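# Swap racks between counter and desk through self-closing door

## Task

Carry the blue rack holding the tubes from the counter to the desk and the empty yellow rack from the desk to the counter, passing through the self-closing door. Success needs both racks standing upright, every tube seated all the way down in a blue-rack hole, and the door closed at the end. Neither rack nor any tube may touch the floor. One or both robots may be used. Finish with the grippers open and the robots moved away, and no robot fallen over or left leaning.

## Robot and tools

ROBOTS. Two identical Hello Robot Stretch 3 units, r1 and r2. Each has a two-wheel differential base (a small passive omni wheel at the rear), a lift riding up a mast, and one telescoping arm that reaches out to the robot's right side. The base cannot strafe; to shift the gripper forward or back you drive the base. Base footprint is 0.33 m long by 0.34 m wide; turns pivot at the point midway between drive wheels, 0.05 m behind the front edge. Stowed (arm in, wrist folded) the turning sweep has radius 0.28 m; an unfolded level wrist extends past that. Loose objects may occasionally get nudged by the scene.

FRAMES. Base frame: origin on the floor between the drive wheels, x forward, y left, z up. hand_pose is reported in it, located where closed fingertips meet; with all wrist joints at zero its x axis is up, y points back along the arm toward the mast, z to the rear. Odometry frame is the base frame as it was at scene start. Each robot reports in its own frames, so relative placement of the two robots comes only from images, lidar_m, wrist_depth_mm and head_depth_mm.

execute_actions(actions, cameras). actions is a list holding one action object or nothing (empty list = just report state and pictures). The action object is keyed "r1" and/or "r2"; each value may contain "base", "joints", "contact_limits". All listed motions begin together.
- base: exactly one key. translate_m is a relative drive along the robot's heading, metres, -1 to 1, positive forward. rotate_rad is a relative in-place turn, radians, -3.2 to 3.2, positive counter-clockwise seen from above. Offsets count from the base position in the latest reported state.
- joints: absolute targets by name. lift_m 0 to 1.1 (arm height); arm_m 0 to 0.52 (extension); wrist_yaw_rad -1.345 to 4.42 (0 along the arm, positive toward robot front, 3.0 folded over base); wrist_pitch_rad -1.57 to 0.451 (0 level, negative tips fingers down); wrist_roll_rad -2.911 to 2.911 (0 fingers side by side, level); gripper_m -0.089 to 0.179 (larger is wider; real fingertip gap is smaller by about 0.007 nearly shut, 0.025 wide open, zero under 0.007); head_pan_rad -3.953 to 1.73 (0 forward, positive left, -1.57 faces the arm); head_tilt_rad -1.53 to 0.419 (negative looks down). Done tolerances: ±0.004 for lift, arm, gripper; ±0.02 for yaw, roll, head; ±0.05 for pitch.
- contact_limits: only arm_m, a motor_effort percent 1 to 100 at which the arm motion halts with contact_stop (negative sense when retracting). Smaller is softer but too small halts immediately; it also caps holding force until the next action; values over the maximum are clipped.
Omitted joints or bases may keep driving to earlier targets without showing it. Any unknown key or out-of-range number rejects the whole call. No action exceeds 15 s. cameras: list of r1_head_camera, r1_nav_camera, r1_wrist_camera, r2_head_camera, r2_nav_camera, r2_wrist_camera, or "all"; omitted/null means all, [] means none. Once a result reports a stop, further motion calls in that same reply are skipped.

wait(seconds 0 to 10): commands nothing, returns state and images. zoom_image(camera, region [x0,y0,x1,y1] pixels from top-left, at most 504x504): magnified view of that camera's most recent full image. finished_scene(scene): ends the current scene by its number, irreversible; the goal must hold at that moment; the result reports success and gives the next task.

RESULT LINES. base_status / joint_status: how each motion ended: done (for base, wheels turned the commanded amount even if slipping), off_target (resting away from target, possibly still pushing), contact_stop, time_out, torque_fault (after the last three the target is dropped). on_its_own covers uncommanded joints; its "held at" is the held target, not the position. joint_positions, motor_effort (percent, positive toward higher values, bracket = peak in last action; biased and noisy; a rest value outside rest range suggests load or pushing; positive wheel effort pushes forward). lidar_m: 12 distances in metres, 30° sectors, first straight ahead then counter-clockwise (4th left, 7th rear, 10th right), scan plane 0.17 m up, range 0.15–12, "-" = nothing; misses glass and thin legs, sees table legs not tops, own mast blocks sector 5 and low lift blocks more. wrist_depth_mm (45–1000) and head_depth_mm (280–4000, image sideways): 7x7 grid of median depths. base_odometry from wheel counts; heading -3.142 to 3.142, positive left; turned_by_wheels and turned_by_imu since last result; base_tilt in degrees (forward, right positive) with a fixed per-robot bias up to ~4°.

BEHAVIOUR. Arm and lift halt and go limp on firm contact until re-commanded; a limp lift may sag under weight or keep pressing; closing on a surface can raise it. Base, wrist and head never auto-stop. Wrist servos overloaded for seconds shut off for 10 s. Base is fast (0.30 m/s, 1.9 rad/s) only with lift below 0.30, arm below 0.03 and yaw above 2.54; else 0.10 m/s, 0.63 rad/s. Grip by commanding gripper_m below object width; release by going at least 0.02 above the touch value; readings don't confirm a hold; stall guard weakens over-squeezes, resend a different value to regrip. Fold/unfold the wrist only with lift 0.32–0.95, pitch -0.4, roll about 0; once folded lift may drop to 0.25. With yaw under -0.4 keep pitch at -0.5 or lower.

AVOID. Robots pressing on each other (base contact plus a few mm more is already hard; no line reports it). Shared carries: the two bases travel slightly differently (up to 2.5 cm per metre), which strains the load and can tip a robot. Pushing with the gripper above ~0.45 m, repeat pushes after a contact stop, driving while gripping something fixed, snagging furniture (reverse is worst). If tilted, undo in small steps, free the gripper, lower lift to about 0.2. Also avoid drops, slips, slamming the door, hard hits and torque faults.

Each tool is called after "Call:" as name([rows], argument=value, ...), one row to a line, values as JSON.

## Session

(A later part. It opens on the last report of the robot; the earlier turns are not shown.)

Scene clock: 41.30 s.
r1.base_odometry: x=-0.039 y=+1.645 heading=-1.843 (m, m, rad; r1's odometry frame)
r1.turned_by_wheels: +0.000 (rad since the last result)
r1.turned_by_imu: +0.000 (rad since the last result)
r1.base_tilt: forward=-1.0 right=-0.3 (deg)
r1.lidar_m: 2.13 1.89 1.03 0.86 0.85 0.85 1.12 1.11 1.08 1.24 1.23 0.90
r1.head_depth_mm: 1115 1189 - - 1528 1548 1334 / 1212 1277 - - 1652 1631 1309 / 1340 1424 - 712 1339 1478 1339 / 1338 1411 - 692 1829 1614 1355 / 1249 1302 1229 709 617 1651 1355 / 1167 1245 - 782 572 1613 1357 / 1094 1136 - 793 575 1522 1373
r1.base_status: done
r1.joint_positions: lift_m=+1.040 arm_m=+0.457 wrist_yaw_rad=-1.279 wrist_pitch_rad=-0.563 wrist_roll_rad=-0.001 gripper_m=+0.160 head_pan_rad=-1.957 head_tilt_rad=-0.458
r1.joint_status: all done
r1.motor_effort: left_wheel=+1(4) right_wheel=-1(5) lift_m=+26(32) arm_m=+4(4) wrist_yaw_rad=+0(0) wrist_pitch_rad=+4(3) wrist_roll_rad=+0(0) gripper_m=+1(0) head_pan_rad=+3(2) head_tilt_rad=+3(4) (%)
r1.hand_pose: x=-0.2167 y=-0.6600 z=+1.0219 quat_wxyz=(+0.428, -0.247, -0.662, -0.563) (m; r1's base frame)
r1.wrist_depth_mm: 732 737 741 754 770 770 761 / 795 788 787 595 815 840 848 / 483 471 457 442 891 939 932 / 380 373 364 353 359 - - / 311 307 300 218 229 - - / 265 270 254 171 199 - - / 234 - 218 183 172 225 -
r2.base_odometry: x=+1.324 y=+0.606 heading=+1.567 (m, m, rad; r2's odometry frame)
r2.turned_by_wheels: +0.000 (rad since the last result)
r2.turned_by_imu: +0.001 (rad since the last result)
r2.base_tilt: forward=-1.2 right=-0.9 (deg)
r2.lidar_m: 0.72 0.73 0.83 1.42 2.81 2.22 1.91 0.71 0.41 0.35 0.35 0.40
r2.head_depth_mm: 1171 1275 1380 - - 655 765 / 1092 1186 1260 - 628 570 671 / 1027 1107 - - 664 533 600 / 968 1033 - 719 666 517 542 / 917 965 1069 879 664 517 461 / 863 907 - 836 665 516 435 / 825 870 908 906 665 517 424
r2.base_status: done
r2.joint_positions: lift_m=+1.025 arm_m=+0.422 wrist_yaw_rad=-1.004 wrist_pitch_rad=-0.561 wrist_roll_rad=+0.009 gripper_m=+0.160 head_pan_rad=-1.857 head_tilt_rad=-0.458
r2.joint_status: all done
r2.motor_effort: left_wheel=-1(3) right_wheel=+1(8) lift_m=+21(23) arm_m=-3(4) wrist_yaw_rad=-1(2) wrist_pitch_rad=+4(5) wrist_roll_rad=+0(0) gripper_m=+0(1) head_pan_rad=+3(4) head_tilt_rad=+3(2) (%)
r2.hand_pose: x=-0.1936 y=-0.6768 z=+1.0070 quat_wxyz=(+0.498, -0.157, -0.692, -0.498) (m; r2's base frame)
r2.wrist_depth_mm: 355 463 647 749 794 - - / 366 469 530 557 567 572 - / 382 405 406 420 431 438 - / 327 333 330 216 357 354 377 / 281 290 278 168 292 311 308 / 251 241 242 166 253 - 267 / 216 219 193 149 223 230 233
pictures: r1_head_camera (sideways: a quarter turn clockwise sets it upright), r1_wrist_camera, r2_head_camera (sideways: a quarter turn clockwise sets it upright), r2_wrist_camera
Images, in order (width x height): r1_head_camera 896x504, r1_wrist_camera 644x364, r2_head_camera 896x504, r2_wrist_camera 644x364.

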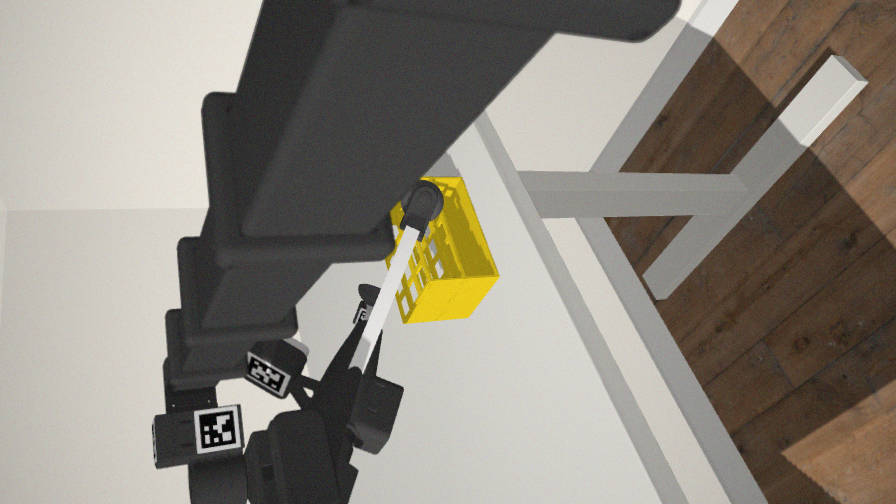

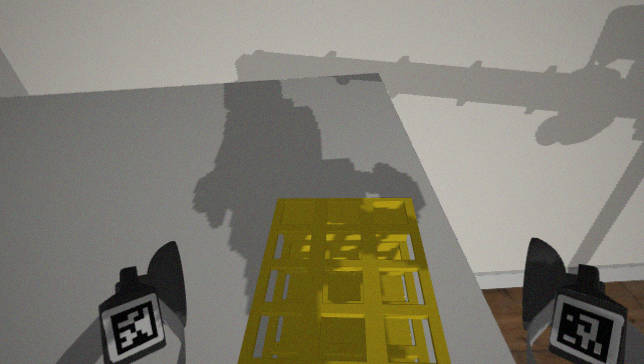

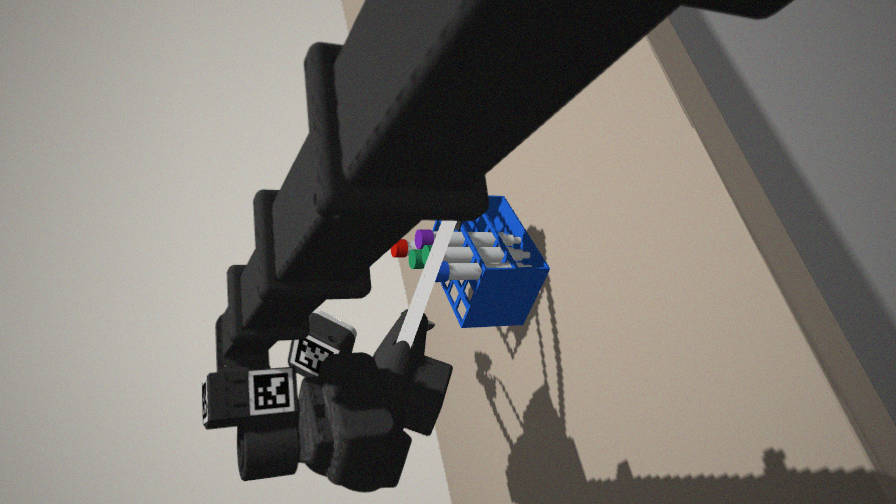

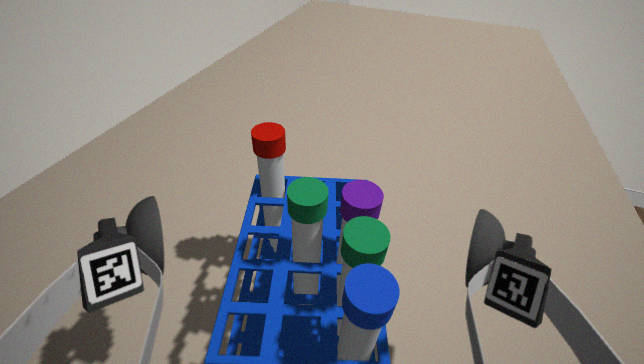

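Call:
execute_actions([
  {"r1":{"joints":{"arm_m":0.465,"lift_m":1.029,"wrist_yaw_rad":-1.31,"gripper_m":0.12}},"r2":{"joints":{"arm_m":0.43,"lift_m":1.0,"gripper_m":0.14}}},
], cameras=["r1_wrist_camera","r2_head_camera","r2_wrist_camera"])

Scene clock: 43.03 s.
r1.base_odometry: x=-0.039 y=+1.645 heading=-1.843 (m, m, rad; r1's odometry frame)
r1.turned_by_wheels: +0.000 (rad since the last result)
r1.turned_by_imu: +0.000 (rad since the last result)
r1.base_tilt: forward=-1.0 right=-0.3 (deg)
r1.lidar_m: 2.12 1.89 1.03 0.87 0.85 0.85 1.12 1.11 1.08 1.23 1.23 0.90
r1.head_depth_mm: 1115 1197 1239 - - 1571 1330 / 1217 1299 - - 1672 1610 1306 / 1339 1436 - 691 1344 1481 1345 / 1342 1422 - 693 1843 1616 1352 / 1248 1313 1139 704 616 1651 1355 / 1162 1226 - 780 571 1604 1370 / 1100 1139 - 791 575 1515 1365
r1.base_status: not commanded
r1.joint_positions: lift_m=+1.029 arm_m=+0.465 wrist_yaw_rad=-1.308 wrist_pitch_rad=-0.563 wrist_roll_rad=-0.001 gripper_m=+0.120 head_pan_rad=-1.957 head_tilt_rad=-0.458
r1.joint_status: all done
r1.motor_effort: left_wheel=+1(1) right_wheel=-2(2) lift_m=+26(27) arm_m=+5(4) wrist_yaw_rad=-2(3) wrist_pitch_rad=+4(4) wrist_roll_rad=+0(0) gripper_m=+0(100) head_pan_rad=+3(2) head_tilt_rad=+4(4) (%)
r1.hand_pose: x=-0.2183 y=-0.6624 z=+1.0109 quat_wxyz=(+0.420, -0.257, -0.658, -0.570) (m; r1's base frame)
r1.wrist_depth_mm: 715 724 736 750 756 767 783 / 773 770 583 556 827 846 872 / 458 444 430 418 901 956 974 / 361 352 340 335 340 - - / 296 291 284 213 223 - - / 251 247 241 152 155 247 - / 217 216 189 163 134 199 -
r2.base_odometry: x=+1.324 y=+0.606 heading=+1.567 (m, m, rad; r2's odometry frame)
r2.turned_by_wheels: +0.000 (rad since the last result)
r2.turned_by_imu: +0.000 (rad since the last result)
r2.base_tilt: forward=-1.2 right=-0.9 (deg)
r2.lidar_m: 0.73 0.73 0.83 1.42 2.81 2.22 1.91 0.71 0.41 0.35 0.35 0.40
r2.head_depth_mm: 1166 1271 1360 1057 - - 742 / 1093 1190 1275 - - 571 672 / 1027 1101 1187 - 638 535 600 / 966 1039 1098 696 664 517 540 / 915 976 - 837 665 517 461 / 866 913 - 837 665 516 435 / 823 875 914 880 663 518 424
r2.base_status: not commanded
r2.joint_positions: lift_m=+1.000 arm_m=+0.430 wrist_yaw_rad=-1.004 wrist_pitch_rad=-0.562 wrist_roll_rad=+0.009 gripper_m=+0.140 head_pan_rad=-1.857 head_tilt_rad=-0.458
r2.joint_status: all done
r2.motor_effort: left_wheel=-1(1) right_wheel=+1(1) lift_m=+21(22) arm_m=+3(3) wrist_yaw_rad=-1(1) wrist_pitch_rad=+4(5) wrist_roll_rad=+0(0) gripper_m=+0(74) head_pan_rad=+3(3) head_tilt_rad=+3(3) (%)
r2.hand_pose: x=-0.1936 y=-0.6841 z=+0.9820 quat_wxyz=(+0.498, -0.157, -0.692, -0.498) (m; r2's base frame)
r2.wrist_depth_mm: 350 449 610 688 705 715 - / 368 443 477 476 502 523 - / 352 360 366 370 384 394 420 / 289 295 294 147 296 322 326 / 248 260 249 160 113 277 275 / 222 210 217 149 98 - 236 / 192 195 163 127 127 205 208
pictures: r1_wrist_camera, r2_head_camera (sideways: a quarter turn clockwise sets it upright), r2_wrist_camera
Images, in order (width x height): r1_wrist_camera 644x364, r2_head_camera 896x504, r2_wrist_camera 644x364.

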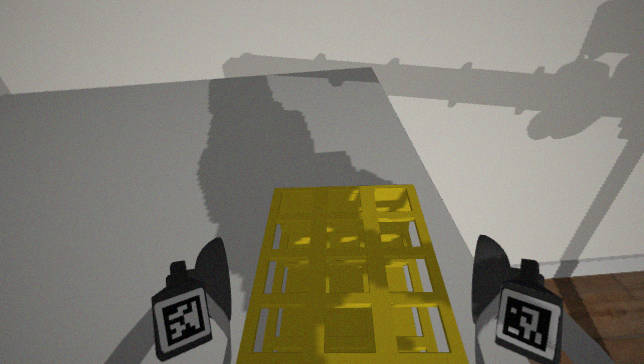

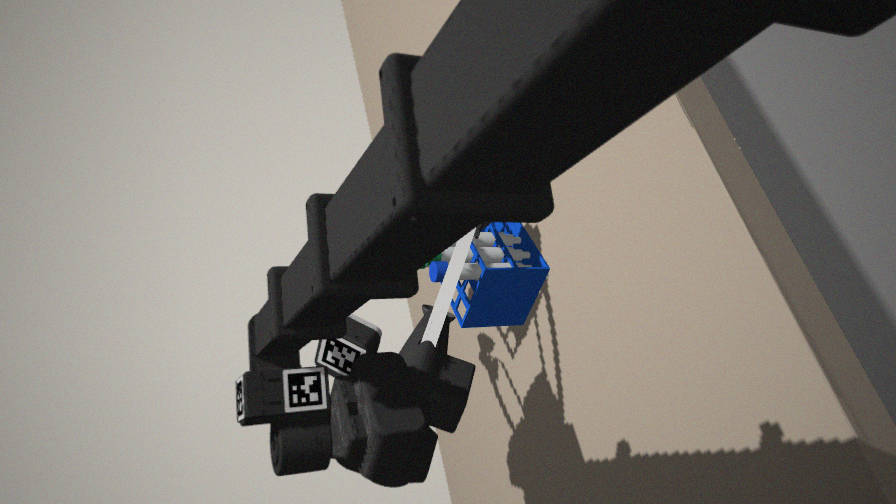

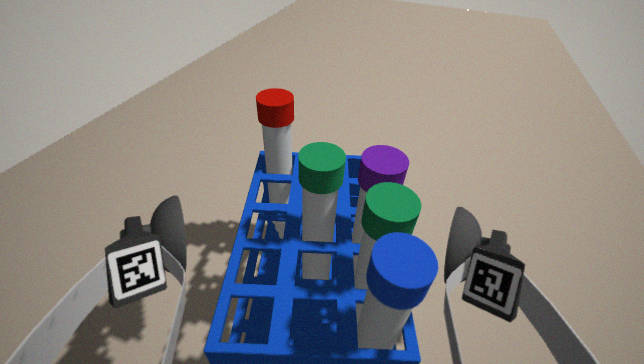

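Call:
execute_actions([
  {"r1":{"joints":{"gripper_m":0.048}},"r2":{"joints":{"gripper_m":0.042,"wrist_yaw_rad":-1.02}}},
], cameras=["r1_wrist_camera","r2_head_camera","r2_wrist_camera"])

Scene clock: 45.03 s.
r1.base_odometry: x=-0.039 y=+1.645 heading=-1.843 (m, m, rad; r1's odometry frame)
r1.turned_by_wheels: +0.000 (rad since the last result)
r1.turned_by_imu: +0.000 (rad since the last result)
r1.base_tilt: forward=-1.0 right=-0.3 (deg)
r1.lidar_m: 2.13 1.90 1.03 0.86 0.85 0.85 1.12 1.11 1.08 1.23 1.23 0.89
r1.head_depth_mm: 1119 1194 1232 - - 1578 1330 / 1219 1305 - - 1666 1621 1310 / 1336 1440 - 692 1338 1485 1345 / 1338 1430 - 693 1818 1611 1356 / 1247 1307 1138 705 615 1654 1363 / 1163 1230 1285 760 572 1608 1367 / 1095 1139 - 789 575 1515 1361
r1.base_status: not commanded
r1.joint_positions: lift_m=+1.029 arm_m=+0.465 wrist_yaw_rad=-1.308 wrist_pitch_rad=-0.568 wrist_roll_rad=-0.001 gripper_m=+0.049 head_pan_rad=-1.957 head_tilt_rad=-0.458
r1.joint_status: all done
r1.motor_effort: left_wheel=+1(1) right_wheel=-1(0) lift_m=+26(25) arm_m=+5(5) wrist_yaw_rad=-1(2) wrist_pitch_rad=+6(6) wrist_roll_rad=+0(0) gripper_m=-21(99) head_pan_rad=+2(2) head_tilt_rad=+4(3) (%)
r1.hand_pose: x=-0.2176 y=-0.6621 z=+1.0099 quat_wxyz=(+0.419, -0.255, -0.659, -0.571) (m; r1's base frame)
r1.wrist_depth_mm: 716 732 733 751 763 772 798 / 762 766 570 547 836 859 862 / 458 439 424 412 902 943 972 / 357 347 338 331 336 - - / 295 288 282 208 205 - - / 249 245 235 199 149 - - / 216 215 172 193 160 - -
r2.base_odometry: x=+1.324 y=+0.606 heading=+1.567 (m, m, rad; r2's odometry frame)
r2.turned_by_wheels: +0.000 (rad since the last result)
r2.turned_by_imu: +0.001 (rad since the last result)
r2.base_tilt: forward=-1.2 right=-0.8 (deg)
r2.lidar_m: 0.73 0.73 0.83 1.42 2.81 2.22 1.91 0.71 0.41 0.35 0.35 0.40
r2.head_depth_mm: 1169 1274 1359 1057 - - 741 / 1095 1185 1274 - - 572 672 / 1023 1106 1191 - 639 534 601 / 966 1035 1099 703 664 517 542 / 914 972 - 839 667 517 462 / 866 915 - 838 662 515 435 / 822 869 913 882 665 517 424
r2.base_status: not commanded
r2.joint_positions: lift_m=+1.000 arm_m=+0.430 wrist_yaw_rad=-1.018 wrist_pitch_rad=-0.559 wrist_roll_rad=+0.009 gripper_m=+0.043 head_pan_rad=-1.857 head_tilt_rad=-0.458
r2.joint_status: all done
r2.motor_effort: left_wheel=-1(2) right_wheel=+1(2) lift_m=+21(20) arm_m=+3(3) wrist_yaw_rad=-2(3) wrist_pitch_rad=+3(4) wrist_roll_rad=+0(0) gripper_m=-20(92) head_pan_rad=+4(3) head_tilt_rad=+4(3) (%)
r2.hand_pose: x=-0.1955 y=-0.6818 z=+0.9826 quat_wxyz=(+0.495, -0.163, -0.691, -0.501) (m; r2's base frame)
r2.wrist_depth_mm: 352 457 618 686 709 743 - / 363 450 473 489 506 515 - / 358 364 365 365 386 398 425 / 294 299 305 133 296 322 325 / 253 255 216 158 108 270 276 / 219 221 181 138 93 233 237 / 197 195 130 159 199 207 208
pictures: r1_wrist_camera, r2_head_camera (sideways: a quarter turn clockwise sets it upright), r2_wrist_camera
Images, in order (width x height): r1_wrist_camera 644x364, r2_head_camera 896x504, r2_wrist_camera 644x364.

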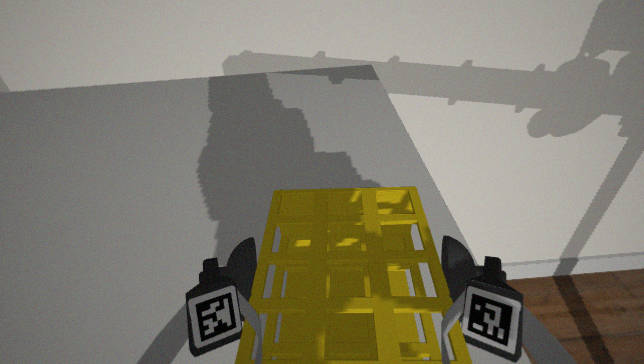

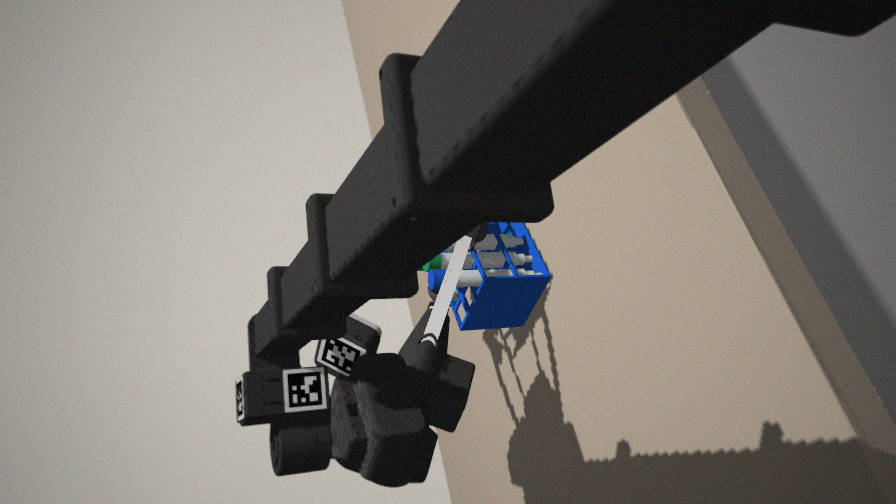

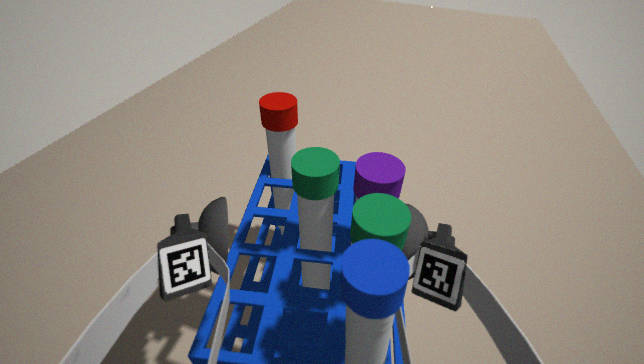

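Call:
execute_actions([
  {"r1":{"joints":{"lift_m":1.055}},"r2":{"joints":{"lift_m":1.025,"head_pan_rad":-1.75}}},
], cameras=["r1_head_camera","r1_wrist_camera","r2_head_camera","r2_wrist_camera"])

Scene clock: 48.23 s.
r1.base_odometry: x=-0.039 y=+1.645 heading=-1.843 (m, m, rad; r1's odometry frame)
r1.turned_by_wheels: +0.000 (rad since the last result)
r1.turned_by_imu: +0.000 (rad since the last result)
r1.base_tilt: forward=-1.0 right=-0.3 (deg)
r1.lidar_m: 2.13 1.89 1.03 0.86 0.85 0.85 1.12 1.11 1.08 1.24 1.23 0.90
r1.head_depth_mm: 1116 1167 - - 1490 1528 1331 / 1216 - - 778 1665 1620 1305 / 1345 - - 726 1337 1477 1349 / 1340 - 1085 697 1820 1612 1356 / 1245 - 1238 703 617 1641 1358 / 1164 1244 - 784 572 1600 1360 / 1091 - 1083 791 575 1509 1375
r1.base_status: not commanded
r1.joint_positions: lift_m=+1.055 arm_m=+0.465 wrist_yaw_rad=-1.308 wrist_pitch_rad=-0.569 wrist_roll_rad=-0.001 gripper_m=+0.049 head_pan_rad=-1.957 head_tilt_rad=-0.458
r1.joint_status: all done
r1.motor_effort: left_wheel=+1(1) right_wheel=-2(1) lift_m=+39(41) arm_m=+4(5) wrist_yaw_rad=-2(2) wrist_pitch_rad=+6(6) wrist_roll_rad=+0(0) gripper_m=-20(21) head_pan_rad=+2(2) head_tilt_rad=+3(4) (%)
r1.hand_pose: x=-0.2174 y=-0.6621 z=+1.0351 quat_wxyz=(+0.418, -0.255, -0.659, -0.571) (m; r1's base frame)
r1.wrist_depth_mm: 705 725 738 753 773 775 800 / 788 785 792 793 831 859 877 / 510 491 481 469 923 966 961 / 402 390 380 373 395 - - / 330 322 317 207 206 - - / 283 276 265 199 150 - - / 243 242 172 192 160 - -
r2.base_odometry: x=+1.324 y=+0.606 heading=+1.567 (m, m, rad; r2's odometry frame)
r2.turned_by_wheels: +0.000 (rad since the last result)
r2.turned_by_imu: +0.001 (rad since the last result)
r2.base_tilt: forward=-1.2 right=-0.8 (deg)
r2.lidar_m: 0.73 0.73 0.83 1.42 2.81 2.22 1.91 0.71 0.41 0.35 0.35 0.40
r2.head_depth_mm: 1057 1144 1217 - 628 552 657 / 1001 1087 - - 665 525 600 / 951 1024 - 733 666 517 551 / 907 965 1076 759 666 517 508 / 869 918 - 881 664 516 447 / 834 884 931 936 665 517 432 / 799 850 903 938 666 518 424
r2.base_status: not commanded
r2.joint_positions: lift_m=+1.025 arm_m=+0.430 wrist_yaw_rad=-1.018 wrist_pitch_rad=-0.567 wrist_roll_rad=+0.014 gripper_m=+0.042 head_pan_rad=-1.757 head_tilt_rad=-0.458
r2.joint_status: all done
r2.motor_effort: left_wheel=-2(5) right_wheel=+1(2) lift_m=+28(29) arm_m=+2(3) wrist_yaw_rad=-2(2) wrist_pitch_rad=+6(11) wrist_roll_rad=-2(3) gripper_m=-8(20) head_pan_rad=+3(13) head_tilt_rad=+4(3) (%)
r2.hand_pose: x=-0.1944 y=-0.6811 z=+1.0055 quat_wxyz=(+0.492, -0.161, -0.692, -0.503) (m; r2's base frame)
r2.wrist_depth_mm: 356 458 651 740 775 818 - / 367 476 526 535 544 566 - / 371 404 408 413 433 437 - / 326 332 319 143 347 354 370 / 282 284 286 121 301 298 300 / 242 248 192 101 229 259 262 / 217 218 155 116 221 228 229
pictures: r1_head_camera (sideways: a quarter turn clockwise sets it upright), r1_wrist_camera, r2_head_camera (sideways: a quarter turn clockwise sets it upright), r2_wrist_camera
Images, in order (width x height): r1_head_camera 896x504, r1_wrist_camera 644x364, r2_head_camera 896x504, r2_wrist_camera 644x364.

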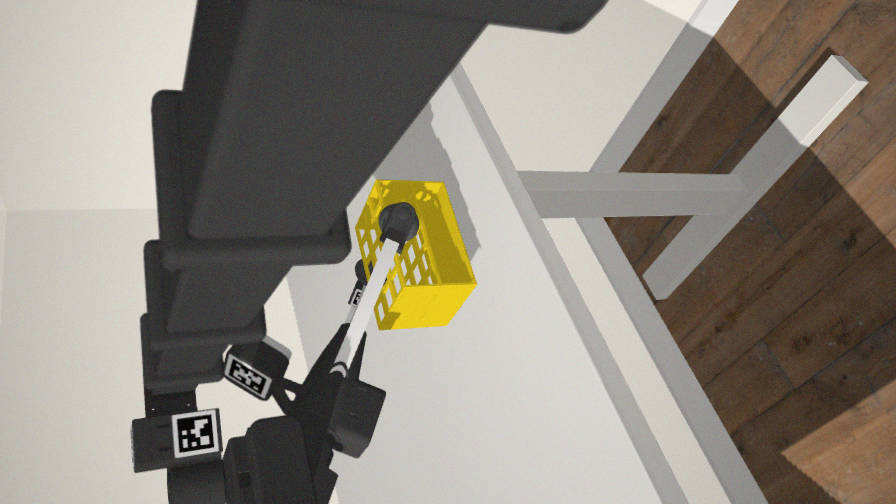

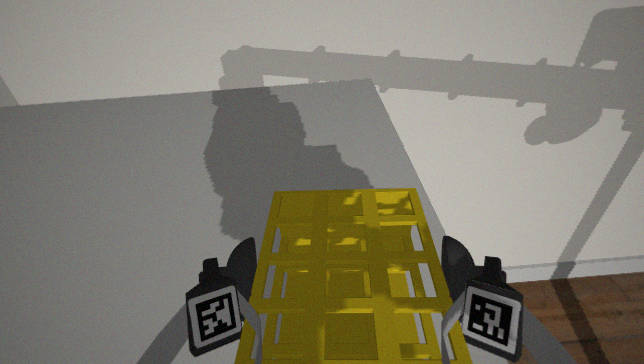

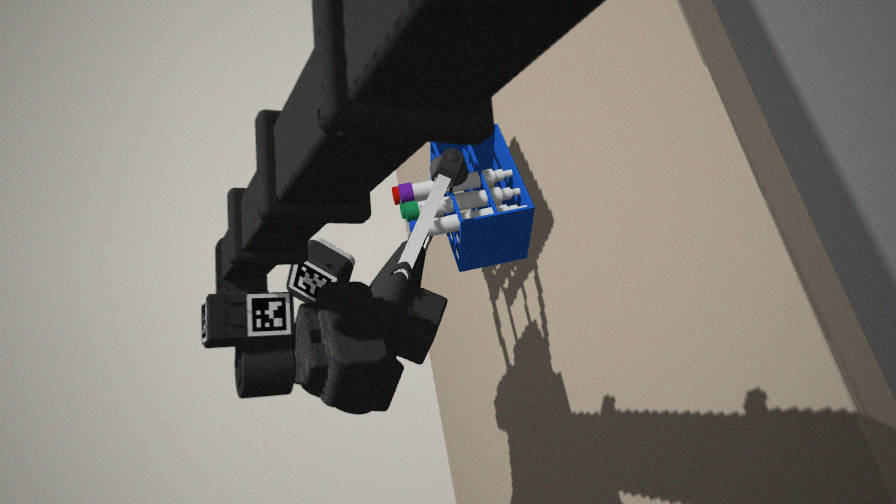

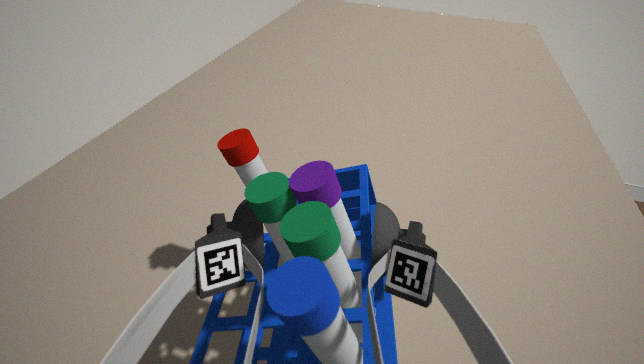

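Call:
execute_actions([
  {"r1":{"joints":{"arm_m":0.36}},"r2":{"joints":{"lift_m":1.018,"gripper_m":0.075}}},
], cameras=["r2_wrist_camera"])

Call:
execute_actions([
  {"r1":{"joints":{"arm_m":0.25}},"r2":{"joints":{"gripper_m":0.16}}},
], cameras=["r2_head_camera","r2_wrist_camera"])

Scene clock: 51.00 s.
r1.base_odometry: x=-0.039 y=+1.645 heading=-1.843 (m, m, rad; r1's odometry frame)
r1.turned_by_wheels: +0.000 (rad since the last result)
r1.turned_by_imu: +0.000 (rad since the last result)
r1.base_tilt: forward=-0.9 right=-0.3 (deg)
r1.lidar_m: 2.13 1.89 1.03 0.86 0.85 0.85 1.12 1.11 1.08 1.23 1.23 0.90
r1.head_depth_mm: 1116 1156 - - 1487 1543 1329 / 1216 1266 - 760 1658 1615 1316 / 1341 - - 635 1345 1486 1346 / 1339 - 1119 575 1826 1610 1348 / 1241 - 1139 739 617 1657 1361 / 1168 1263 - 744 573 1612 1362 / 1093 1133 - 789 574 1513 1374
r1.base_status: not commanded
r1.joint_positions: lift_m=+1.055 arm_m=+0.360 wrist_yaw_rad=-1.309 wrist_pitch_rad=-0.569 wrist_roll_rad=-0.001 gripper_m=+0.049 head_pan_rad=-1.957 head_tilt_rad=-0.458
r1.joint_status: all done
r1.motor_effort: left_wheel=+1(1) right_wheel=-1(1) lift_m=+39(39) arm_m=-5(5) wrist_yaw_rad=-2(2) wrist_pitch_rad=+6(6) wrist_roll_rad=+0(0) gripper_m=-21(22) head_pan_rad=+2(2) head_tilt_rad=+4(4) (%)
r1.hand_pose: x=-0.2174 y=-0.5578 z=+1.0351 quat_wxyz=(+0.418, -0.255, -0.659, -0.571) (m; r1's base frame)
r1.wrist_depth_mm: 756 767 779 796 797 803 825 / 823 820 809 838 885 895 901 / 510 505 478 917 986 991 - / 401 394 384 375 - - - / 330 322 316 207 206 - - / 281 276 211 200 150 - - / 244 243 172 194 160 - -
r2.base_odometry: x=+1.324 y=+0.606 heading=+1.567 (m, m, rad; r2's odometry frame)
r2.turned_by_wheels: +0.000 (rad since the last result)
r2.turned_by_imu: +0.001 (rad since the last result)
r2.base_tilt: forward=-1.2 right=-0.9 (deg)
r2.lidar_m: 0.73 0.73 0.83 1.42 2.80 2.22 1.91 0.72 0.41 0.35 0.35 0.40
r2.head_depth_mm: 1055 1145 1231 - 616 553 657 / 1004 1085 1152 - 667 525 600 / 955 1025 - 713 666 517 550 / 910 965 1073 818 666 517 507 / 872 920 - 836 665 518 447 / 833 885 934 937 666 517 433 / 799 848 907 936 666 518 424
r2.base_status: not commanded
r2.joint_positions: lift_m=+1.018 arm_m=+0.430 wrist_yaw_rad=-1.019 wrist_pitch_rad=-0.551 wrist_roll_rad=+0.014 gripper_m=+0.075 head_pan_rad=-1.757 head_tilt_rad=-0.458
r2.joint_status: all done
r2.motor_effort: left_wheel=-2(2) right_wheel=+1(1) lift_m=+19(23) arm_m=+2(2) wrist_yaw_rad=-1(2) wrist_pitch_rad=+0(6) wrist_roll_rad=-2(2) gripper_m=+1(78) head_pan_rad=+3(3) head_tilt_rad=+3(3) (%)
r2.hand_pose: x=-0.1967 y=-0.6823 z=+1.0023 quat_wxyz=(+0.495, -0.167, -0.691, -0.499) (m; r2's base frame)
r2.wrist_depth_mm: 354 460 642 744 805 - - / 366 472 535 542 556 584 - / 373 405 410 417 432 438 - / 328 332 317 189 345 357 363 / 277 279 188 120 292 293 300 / 240 242 184 100 216 256 258 / 214 216 160 122 220 227 228
pictures: r2_wrist_camera
Images, in order (width x height): r2_wrist_camera 644x364.

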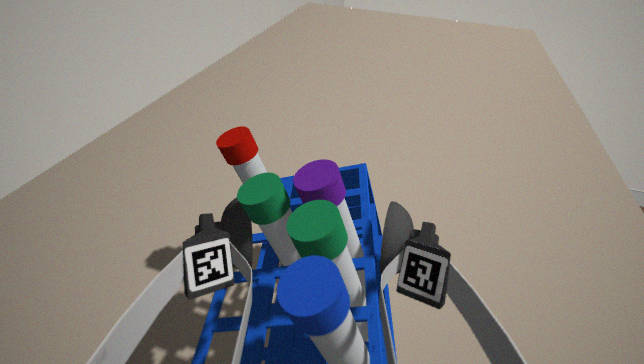

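Scene clock: 53.07 s.
r1.base_odometry: x=-0.039 y=+1.645 heading=-1.843 (m, m, rad; r1's odometry frame)
r1.turned_by_wheels: +0.000 (rad since the last result)
r1.turned_by_imu: +0.000 (rad since the last result)
r1.base_tilt: forward=-1.0 right=-0.3 (deg)
r1.lidar_m: 2.12 1.90 1.03 0.86 0.85 0.86 1.12 1.11 1.08 1.23 1.23 0.90
r1.head_depth_mm: 1115 1162 - - 1481 1532 1335 / 1212 1273 - 528 1621 1611 1309 / 1348 1406 - 542 492 1475 1347 / 1330 - 1039 812 638 1609 1347 / 1247 1305 1361 - 615 1660 1353 / 1169 - 1293 - 572 1607 1358 / 1092 1139 - 716 575 1519 1369
r1.base_status: not commanded
r1.joint_positions: lift_m=+1.055 arm_m=+0.250 wrist_yaw_rad=-1.309 wrist_pitch_rad=-0.569 wrist_roll_rad=-0.001 gripper_m=+0.049 head_pan_rad=-1.957 head_tilt_rad=-0.458
r1.joint_status: all done
r1.motor_effort: left_wheel=+2(2) right_wheel=+0(1) lift_m=+39(40) arm_m=-5(4) wrist_yaw_rad=-1(1) wrist_pitch_rad=+6(6) wrist_roll_rad=+0(0) gripper_m=-21(21) head_pan_rad=+2(2) head_tilt_rad=+3(4) (%)
r1.hand_pose: x=-0.2174 y=-0.4478 z=+1.0351 quat_wxyz=(+0.418, -0.255, -0.659, -0.571) (m; r1's base frame)
r1.wrist_depth_mm: 793 796 800 824 844 846 871 / 822 837 656 919 910 948 946 / 513 500 510 - - - - / 405 394 418 - - - - / 333 324 334 207 205 - - / 280 277 216 201 149 - - / 244 243 173 194 160 - -
r2.base_odometry: x=+1.324 y=+0.606 heading=+1.567 (m, m, rad; r2's odometry frame)
r2.turned_by_wheels: +0.000 (rad since the last result)
r2.turned_by_imu: +0.001 (rad since the last result)
r2.base_tilt: forward=-1.1 right=-0.9 (deg)
r2.lidar_m: 0.73 0.73 0.83 1.43 2.80 2.22 1.91 0.71 0.41 0.35 0.35 0.40
r2.head_depth_mm: 1055 1145 1236 - 616 553 658 / 1005 1079 1151 - 667 525 601 / 954 1028 - 808 666 518 550 / 907 964 1077 740 666 517 507 / 866 921 - 836 665 516 447 / 833 886 932 937 667 517 433 / 800 845 906 935 664 516 424
r2.base_status: not commanded
r2.joint_positions: lift_m=+1.018 arm_m=+0.430 wrist_yaw_rad=-1.020 wrist_pitch_rad=-0.560 wrist_roll_rad=+0.014 gripper_m=+0.160 head_pan_rad=-1.757 head_tilt_rad=-0.458
r2.joint_status: all done
r2.motor_effort: left_wheel=-2(2) right_wheel=+1(1) lift_m=+20(20) arm_m=+2(2) wrist_yaw_rad=+0(1) wrist_pitch_rad=+4(4) wrist_roll_rad=-2(2) gripper_m=+0(86) head_pan_rad=+4(4) head_tilt_rad=+3(3) (%)
r2.hand_pose: x=-0.1956 y=-0.6815 z=+1.0004 quat_wxyz=(+0.493, -0.164, -0.692, -0.501) (m; r2's base frame)
r2.wrist_depth_mm: 349 457 645 729 787 793 - / 364 475 526 543 548 569 - / 371 390 411 411 417 422 - / 324 321 217 335 346 348 355 / 275 215 138 278 288 305 297 / 244 208 160 239 251 - 258 / 208 168 146 214 222 223 225
pictures: r2_head_camera (sideways: a quarter turn clockwise sets it upright), r2_wrist_camera
Images, in order (width x height): r2_head_camera 896x504, r2_wrist_camera 644x364.

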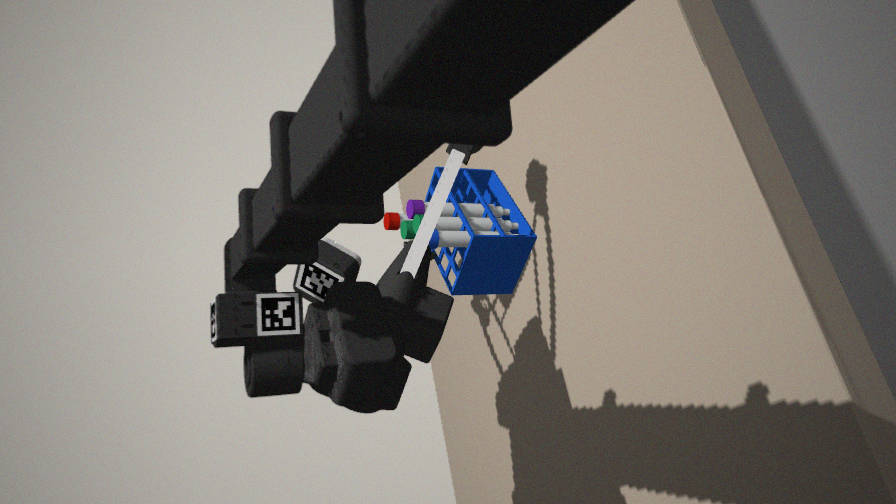

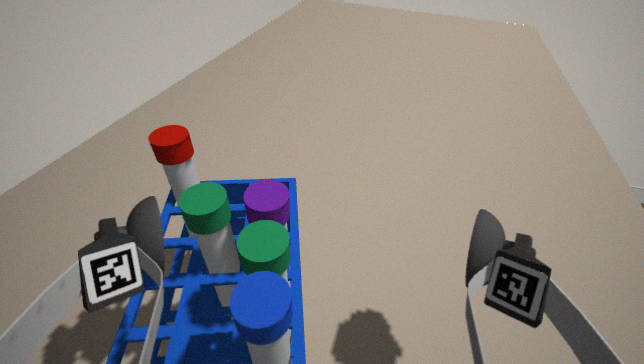

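Call:
execute_actions([
  {"r1":{"joints":{"arm_m":0.16}},"r2":{"base":{"translate_m":0.025},"joints":{"lift_m":1.03,"arm_m":0.436,"wrist_yaw_rad":-0.87,"wrist_roll_rad":0.0}}},
], cameras=["r2_head_camera","r2_wrist_camera"])

Scene clock: 57.90 s.
r1.base_odometry: x=-0.039 y=+1.645 heading=-1.843 (m, m, rad; r1's odometry frame)
r1.turned_by_wheels: +0.000 (rad since the last result)
r1.turned_by_imu: +0.001 (rad since the last result)
r1.base_tilt: forward=-0.9 right=-0.3 (deg)
r1.lidar_m: 2.13 1.90 1.03 0.86 0.85 0.85 1.12 1.11 1.08 1.23 1.22 0.90
r1.head_depth_mm: 1113 1157 - - 454 1528 1324 / 1220 1263 - 756 431 1484 1302 / 1342 1414 - 766 413 1454 1347 / 1338 1400 - 769 1856 1614 1354 / 1248 - 1131 - 1728 1665 1355 / 1163 - - - 550 1602 1367 / 1097 1150 - - 551 1524 1374
r1.base_status: not commanded
r1.joint_positions: lift_m=+1.055 arm_m=+0.160 wrist_yaw_rad=-1.309 wrist_pitch_rad=-0.569 wrist_roll_rad=-0.001 gripper_m=+0.049 head_pan_rad=-1.957 head_tilt_rad=-0.458
r1.joint_status: all done
r1.motor_effort: left_wheel=+1(1) right_wheel=-1(1) lift_m=+39(38) arm_m=-5(6) wrist_yaw_rad=-2(1) wrist_pitch_rad=+6(6) wrist_roll_rad=+0(0) gripper_m=-21(20) head_pan_rad=+2(2) head_tilt_rad=+3(3) (%)
r1.hand_pose: x=-0.2174 y=-0.3578 z=+1.0350 quat_wxyz=(+0.418, -0.255, -0.659, -0.571) (m; r1's base frame)
r1.wrist_depth_mm: 821 829 847 853 868 870 905 / 854 675 889 942 953 987 - / 513 505 - - - - - / 406 398 - - - - - / 332 354 - 207 206 - - / 284 - - 201 150 - - / 244 - 173 193 160 - -
r2.base_odometry: x=+1.324 y=+0.631 heading=+1.566 (m, m, rad; r2's odometry frame)
r2.turned_by_wheels: +0.000 (rad since the last result)
r2.turned_by_imu: +0.001 (rad since the last result)
r2.base_tilt: forward=-1.1 right=-0.8 (deg)
r2.lidar_m: 0.70 0.70 0.81 1.37 2.81 2.26 1.93 0.70 0.40 0.34 0.34 0.40
r2.head_depth_mm: 1044 1138 1202 - 641 553 644 / 999 1071 - 793 665 517 585 / 949 1006 - 797 666 517 538 / 903 956 1066 758 665 517 467 / 862 912 - 884 665 517 447 / 826 878 926 934 665 517 423 / 794 843 903 926 665 517 424
r2.base_status: done
r2.joint_positions: lift_m=+1.030 arm_m=+0.436 wrist_yaw_rad=-0.872 wrist_pitch_rad=-0.561 wrist_roll_rad=+0.004 gripper_m=+0.160 head_pan_rad=-1.757 head_tilt_rad=-0.458
r2.joint_status: all done
r2.motor_effort: left_wheel=-1(4) right_wheel=+0(8) lift_m=+27(29) arm_m=+3(5) wrist_yaw_rad=+1(3) wrist_pitch_rad=+4(4) wrist_roll_rad=-2(5) gripper_m=+1(0) head_pan_rad=+3(3) head_tilt_rad=+4(4) (%)
r2.hand_pose: x=-0.1778 y=-0.7117 z=+1.0118 quat_wxyz=(+0.532, -0.110, -0.699, -0.465) (m; r2's base frame)
r2.wrist_depth_mm: 303 378 511 722 800 - - / 319 395 517 557 569 599 603 / 330 402 420 436 451 455 463 / 332 339 344 226 365 364 374 / 287 302 283 190 299 319 311 / 256 246 247 175 260 - 273 / 218 223 214 156 227 236 240
pictures: r2_head_camera (sideways: a quarter turn clockwise sets it upright), r2_wrist_camera
Images, in order (width x height): r2_head_camera 896x504, r2_wrist_camera 644x364.

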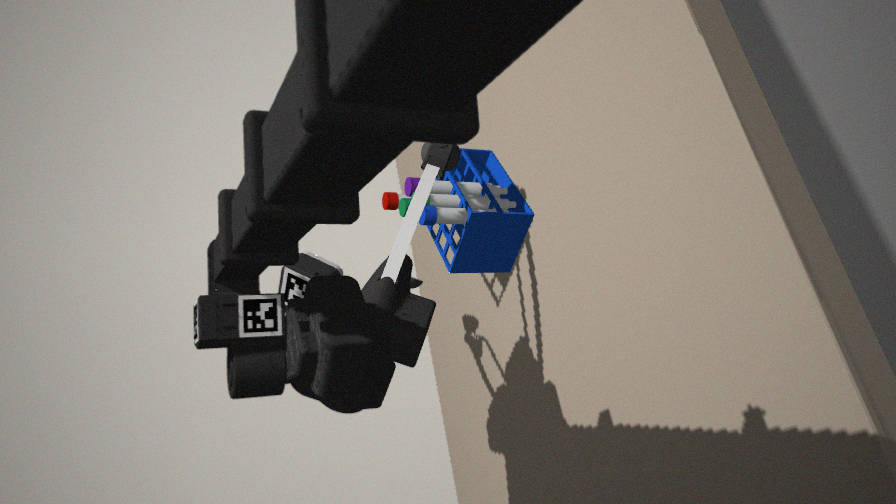

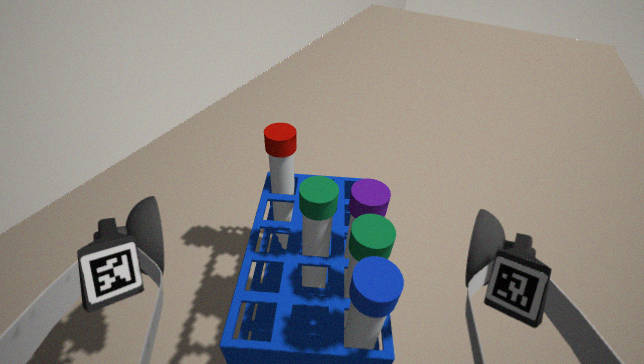

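Call:
execute_actions([
  {"r1":{"base":{"rotate_rad":-0.5},"joints":{"arm_m":0.07}},"r2":{"joints":{"lift_m":0.992,"gripper_m":0.125}}},
], cameras=["r2_head_camera","r2_wrist_camera"])

Scene clock: 61.97 s.
r1.base_odometry: x=-0.039 y=+1.645 heading=-2.342 (m, m, rad; r1's odometry frame)
r1.turned_by_wheels: -0.500 (rad since the last result)
r1.turned_by_imu: -0.506 (rad since the last result)
r1.base_tilt: forward=-0.9 right=-0.3 (deg)
r1.lidar_m: 0.90 2.21 1.81 1.03 0.86 0.85 0.87 1.12 1.11 1.08 1.23 1.23
r1.head_depth_mm: 906 950 - - 401 321 345 / 936 986 - - 1274 338 1301 / 974 1025 - - - 1524 1350 / 1006 1060 - 1345 - - 1351 / 1053 1103 - - - - 1329 / 1093 1189 - - - - 1327 / 1132 1235 - - - - 1299
r1.base_status: done
r1.joint_positions: lift_m=+1.055 arm_m=+0.070 wrist_yaw_rad=-1.309 wrist_pitch_rad=-0.570 wrist_roll_rad=-0.001 gripper_m=+0.049 head_pan_rad=-1.957 head_tilt_rad=-0.458
r1.joint_status: all done
r1.motor_effort: left_wheel=+1(6) right_wheel=-1(5) lift_m=+39(39) arm_m=-5(6) wrist_yaw_rad=-1(1) wrist_pitch_rad=+6(6) wrist_roll_rad=+0(0) gripper_m=-21(22) head_pan_rad=+3(2) head_tilt_rad=+4(3) (%)
r1.hand_pose: x=-0.2173 y=-0.2677 z=+1.0349 quat_wxyz=(+0.418, -0.255, -0.659, -0.571) (m; r1's base frame)
r1.wrist_depth_mm: 651 734 839 955 - 872 708 / 695 770 871 - - 936 737 / 747 848 966 - - 980 782 / 801 896 - - - - 813 / 857 990 - 206 205 - 865 / 909 - - 200 149 - 933 / - - 172 193 160 - -
r2.base_odometry: x=+1.324 y=+0.631 heading=+1.566 (m, m, rad; r2's odometry frame)
r2.turned_by_wheels: +0.000 (rad since the last result)
r2.turned_by_imu: +0.001 (rad since the last result)
r2.base_tilt: forward=-1.2 right=-0.9 (deg)
r2.lidar_m: 0.70 0.70 0.81 1.37 2.81 2.25 1.93 0.70 0.40 0.34 0.34 0.40
r2.head_depth_mm: 1055 1134 1230 - - 540 645 / 996 1079 1158 - 615 518 587 / 945 1016 1089 - 665 517 538 / 903 970 - 786 666 517 460 / 863 922 - 836 665 517 447 / 825 880 934 883 666 517 424 / 793 844 899 930 664 517 424
r2.base_status: not commanded
r2.joint_positions: lift_m=+0.992 arm_m=+0.436 wrist_yaw_rad=-0.872 wrist_pitch_rad=-0.562 wrist_roll_rad=+0.004 gripper_m=+0.125 head_pan_rad=-1.757 head_tilt_rad=-0.458
r2.joint_status: all done
r2.motor_effort: left_wheel=-1(1) right_wheel=+1(1) lift_m=+20(23) arm_m=+3(3) wrist_yaw_rad=+1(1) wrist_pitch_rad=+4(4) wrist_roll_rad=-2(2) gripper_m=+0(82) head_pan_rad=+3(4) head_tilt_rad=+3(2) (%)
r2.hand_pose: x=-0.1778 y=-0.7117 z=+0.9740 quat_wxyz=(+0.532, -0.110, -0.699, -0.465) (m; r2's base frame)
r2.wrist_depth_mm: 302 376 511 660 663 702 - / 312 396 450 463 477 490 520 / 329 341 349 192 360 379 392 / 281 281 281 162 123 308 314 / 238 247 235 158 100 263 265 / 209 204 181 138 135 230 228 / 189 187 148 137 188 195 201
pictures: r2_head_camera (sideways: a quarter turn clockwise sets it upright), r2_wrist_camera
Images, in order (width x height): r2_head_camera 896x504, r2_wrist_camera 644x364.

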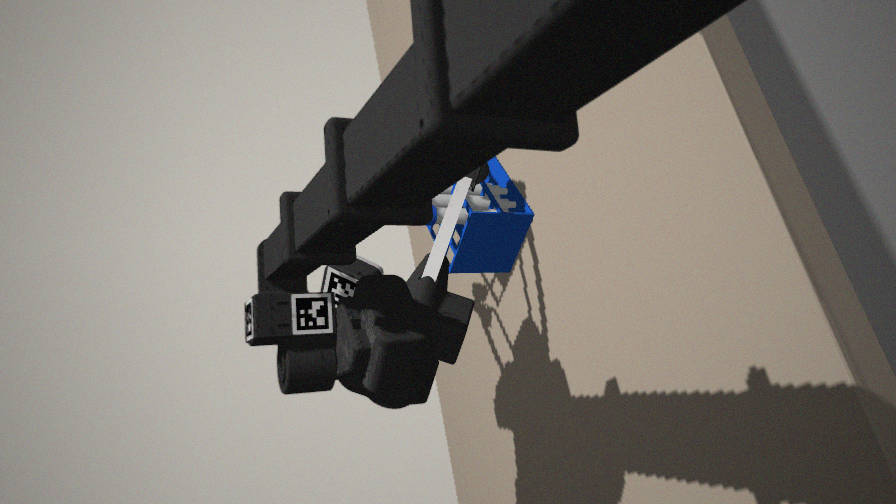

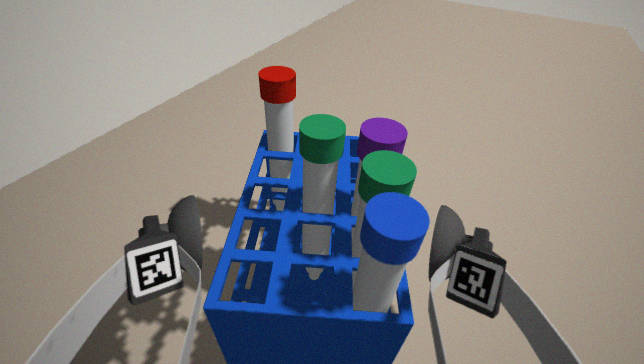

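Call:
execute_actions([
  {"r1":{"base":{"rotate_rad":-0.45},"joints":{"arm_m":0.0,"lift_m":0.97}},"r2":{"joints":{"gripper_m":0.043}}},
], cameras=["r2_head_camera","r2_wrist_camera"])

Scene clock: 64.17 s.
r1.base_odometry: x=-0.039 y=+1.645 heading=-2.792 (m, m, rad; r1's odometry frame)
r1.turned_by_wheels: -0.450 (rad since the last result)
r1.turned_by_imu: -0.455 (rad since the last result)
r1.base_tilt: forward=-1.0 right=-0.4 (deg)
r1.lidar_m: 0.90 0.90 2.49 1.57 0.99 0.86 0.85 0.92 1.11 1.11 1.08 1.23
r1.head_depth_mm: 951 1028 1116 1219 1298 - - / 946 1018 1107 1214 1298 - - / 938 1014 1098 1211 1283 - - / 935 1009 1089 1193 1282 - - / 927 1005 1084 1182 1305 - - / 923 999 1083 1181 1298 1397 - / 918 988 1074 1170 1286 1424 1354
r1.base_status: done
r1.joint_positions: lift_m=+0.970 arm_m=+0.001 wrist_yaw_rad=-1.309 wrist_pitch_rad=-0.570 wrist_roll_rad=-0.001 gripper_m=+0.049 head_pan_rad=-1.957 head_tilt_rad=-0.458
r1.joint_status: all done
r1.motor_effort: left_wheel=+1(7) right_wheel=-1(2) lift_m=+26(34) arm_m=-5(6) wrist_yaw_rad=-1(1) wrist_pitch_rad=+6(6) wrist_roll_rad=+0(0) gripper_m=-20(21) head_pan_rad=+3(1) head_tilt_rad=+4(3) (%)
r1.hand_pose: x=-0.2172 y=-0.1981 z=+0.9504 quat_wxyz=(+0.418, -0.255, -0.659, -0.571) (m; r1's base frame)
r1.wrist_depth_mm: 750 914 975 821 707 663 614 / 783 967 - 886 766 738 651 / 812 - - - 847 789 686 / 856 - - - 901 861 742 / 875 - - 206 206 951 808 / 908 - - 199 150 - 903 / 948 - 172 193 161 - 968
r2.base_odometry: x=+1.324 y=+0.631 heading=+1.566 (m, m, rad; r2's odometry frame)
r2.turned_by_wheels: +0.000 (rad since the last result)
r2.turned_by_imu: +0.001 (rad since the last result)
r2.base_tilt: forward=-1.2 right=-0.9 (deg)
r2.lidar_m: 0.70 0.70 0.81 1.38 2.82 2.25 1.93 0.70 0.40 0.34 0.34 0.40
r2.head_depth_mm: 1048 1138 1228 - - 540 644 / 995 1078 1153 - 614 518 587 / 947 1019 1093 753 665 517 537 / 903 967 - 755 664 517 460 / 864 922 - 837 665 518 447 / 829 880 935 884 664 517 423 / 793 843 896 925 666 517 424
r2.base_status: not commanded
r2.joint_positions: lift_m=+0.992 arm_m=+0.436 wrist_yaw_rad=-0.872 wrist_pitch_rad=-0.567 wrist_roll_rad=+0.004 gripper_m=+0.044 head_pan_rad=-1.757 head_tilt_rad=-0.458
r2.joint_status: all done
r2.motor_effort: left_wheel=-2(1) right_wheel=+1(1) lift_m=+21(21) arm_m=+2(3) wrist_yaw_rad=+1(1) wrist_pitch_rad=+6(6) wrist_roll_rad=-1(2) gripper_m=-18(92) head_pan_rad=+3(3) head_tilt_rad=+3(4) (%)
r2.hand_pose: x=-0.1770 y=-0.7113 z=+0.9729 quat_wxyz=(+0.531, -0.108, -0.700, -0.466) (m; r2's base frame)
r2.wrist_depth_mm: 301 377 510 628 659 685 726 / 318 397 438 450 475 481 497 / 324 341 345 190 352 377 388 / 277 280 279 157 120 306 314 / 235 242 195 158 100 258 264 / 208 209 166 138 121 224 227 / 185 186 144 133 185 195 200
pictures: r2_head_camera (sideways: a quarter turn clockwise sets it upright), r2_wrist_camera
Images, in order (width x height): r2_head_camera 896x504, r2_wrist_camera 644x364.

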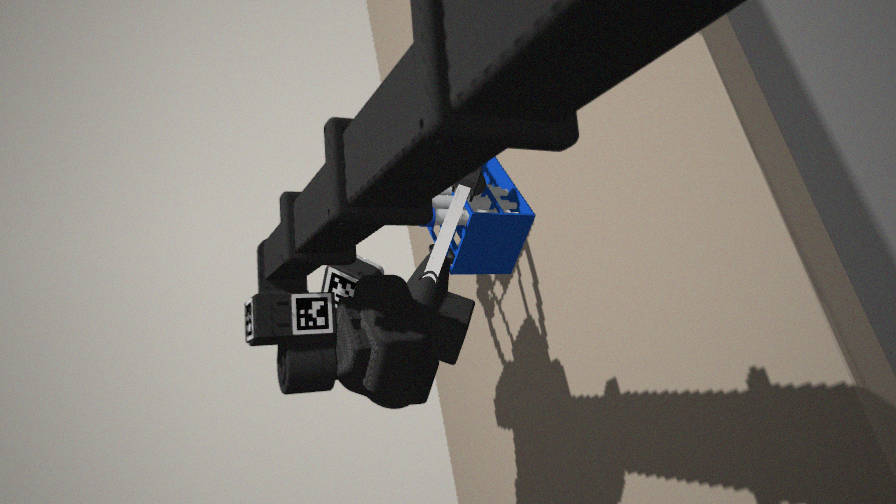

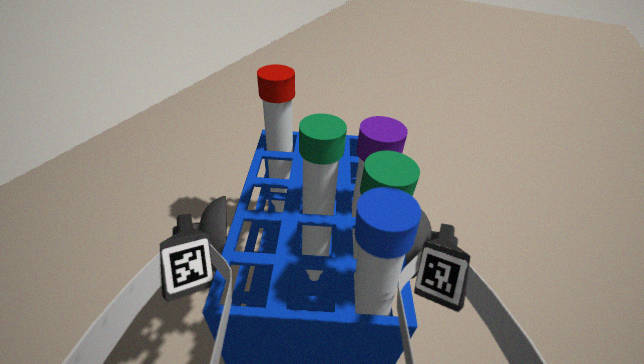

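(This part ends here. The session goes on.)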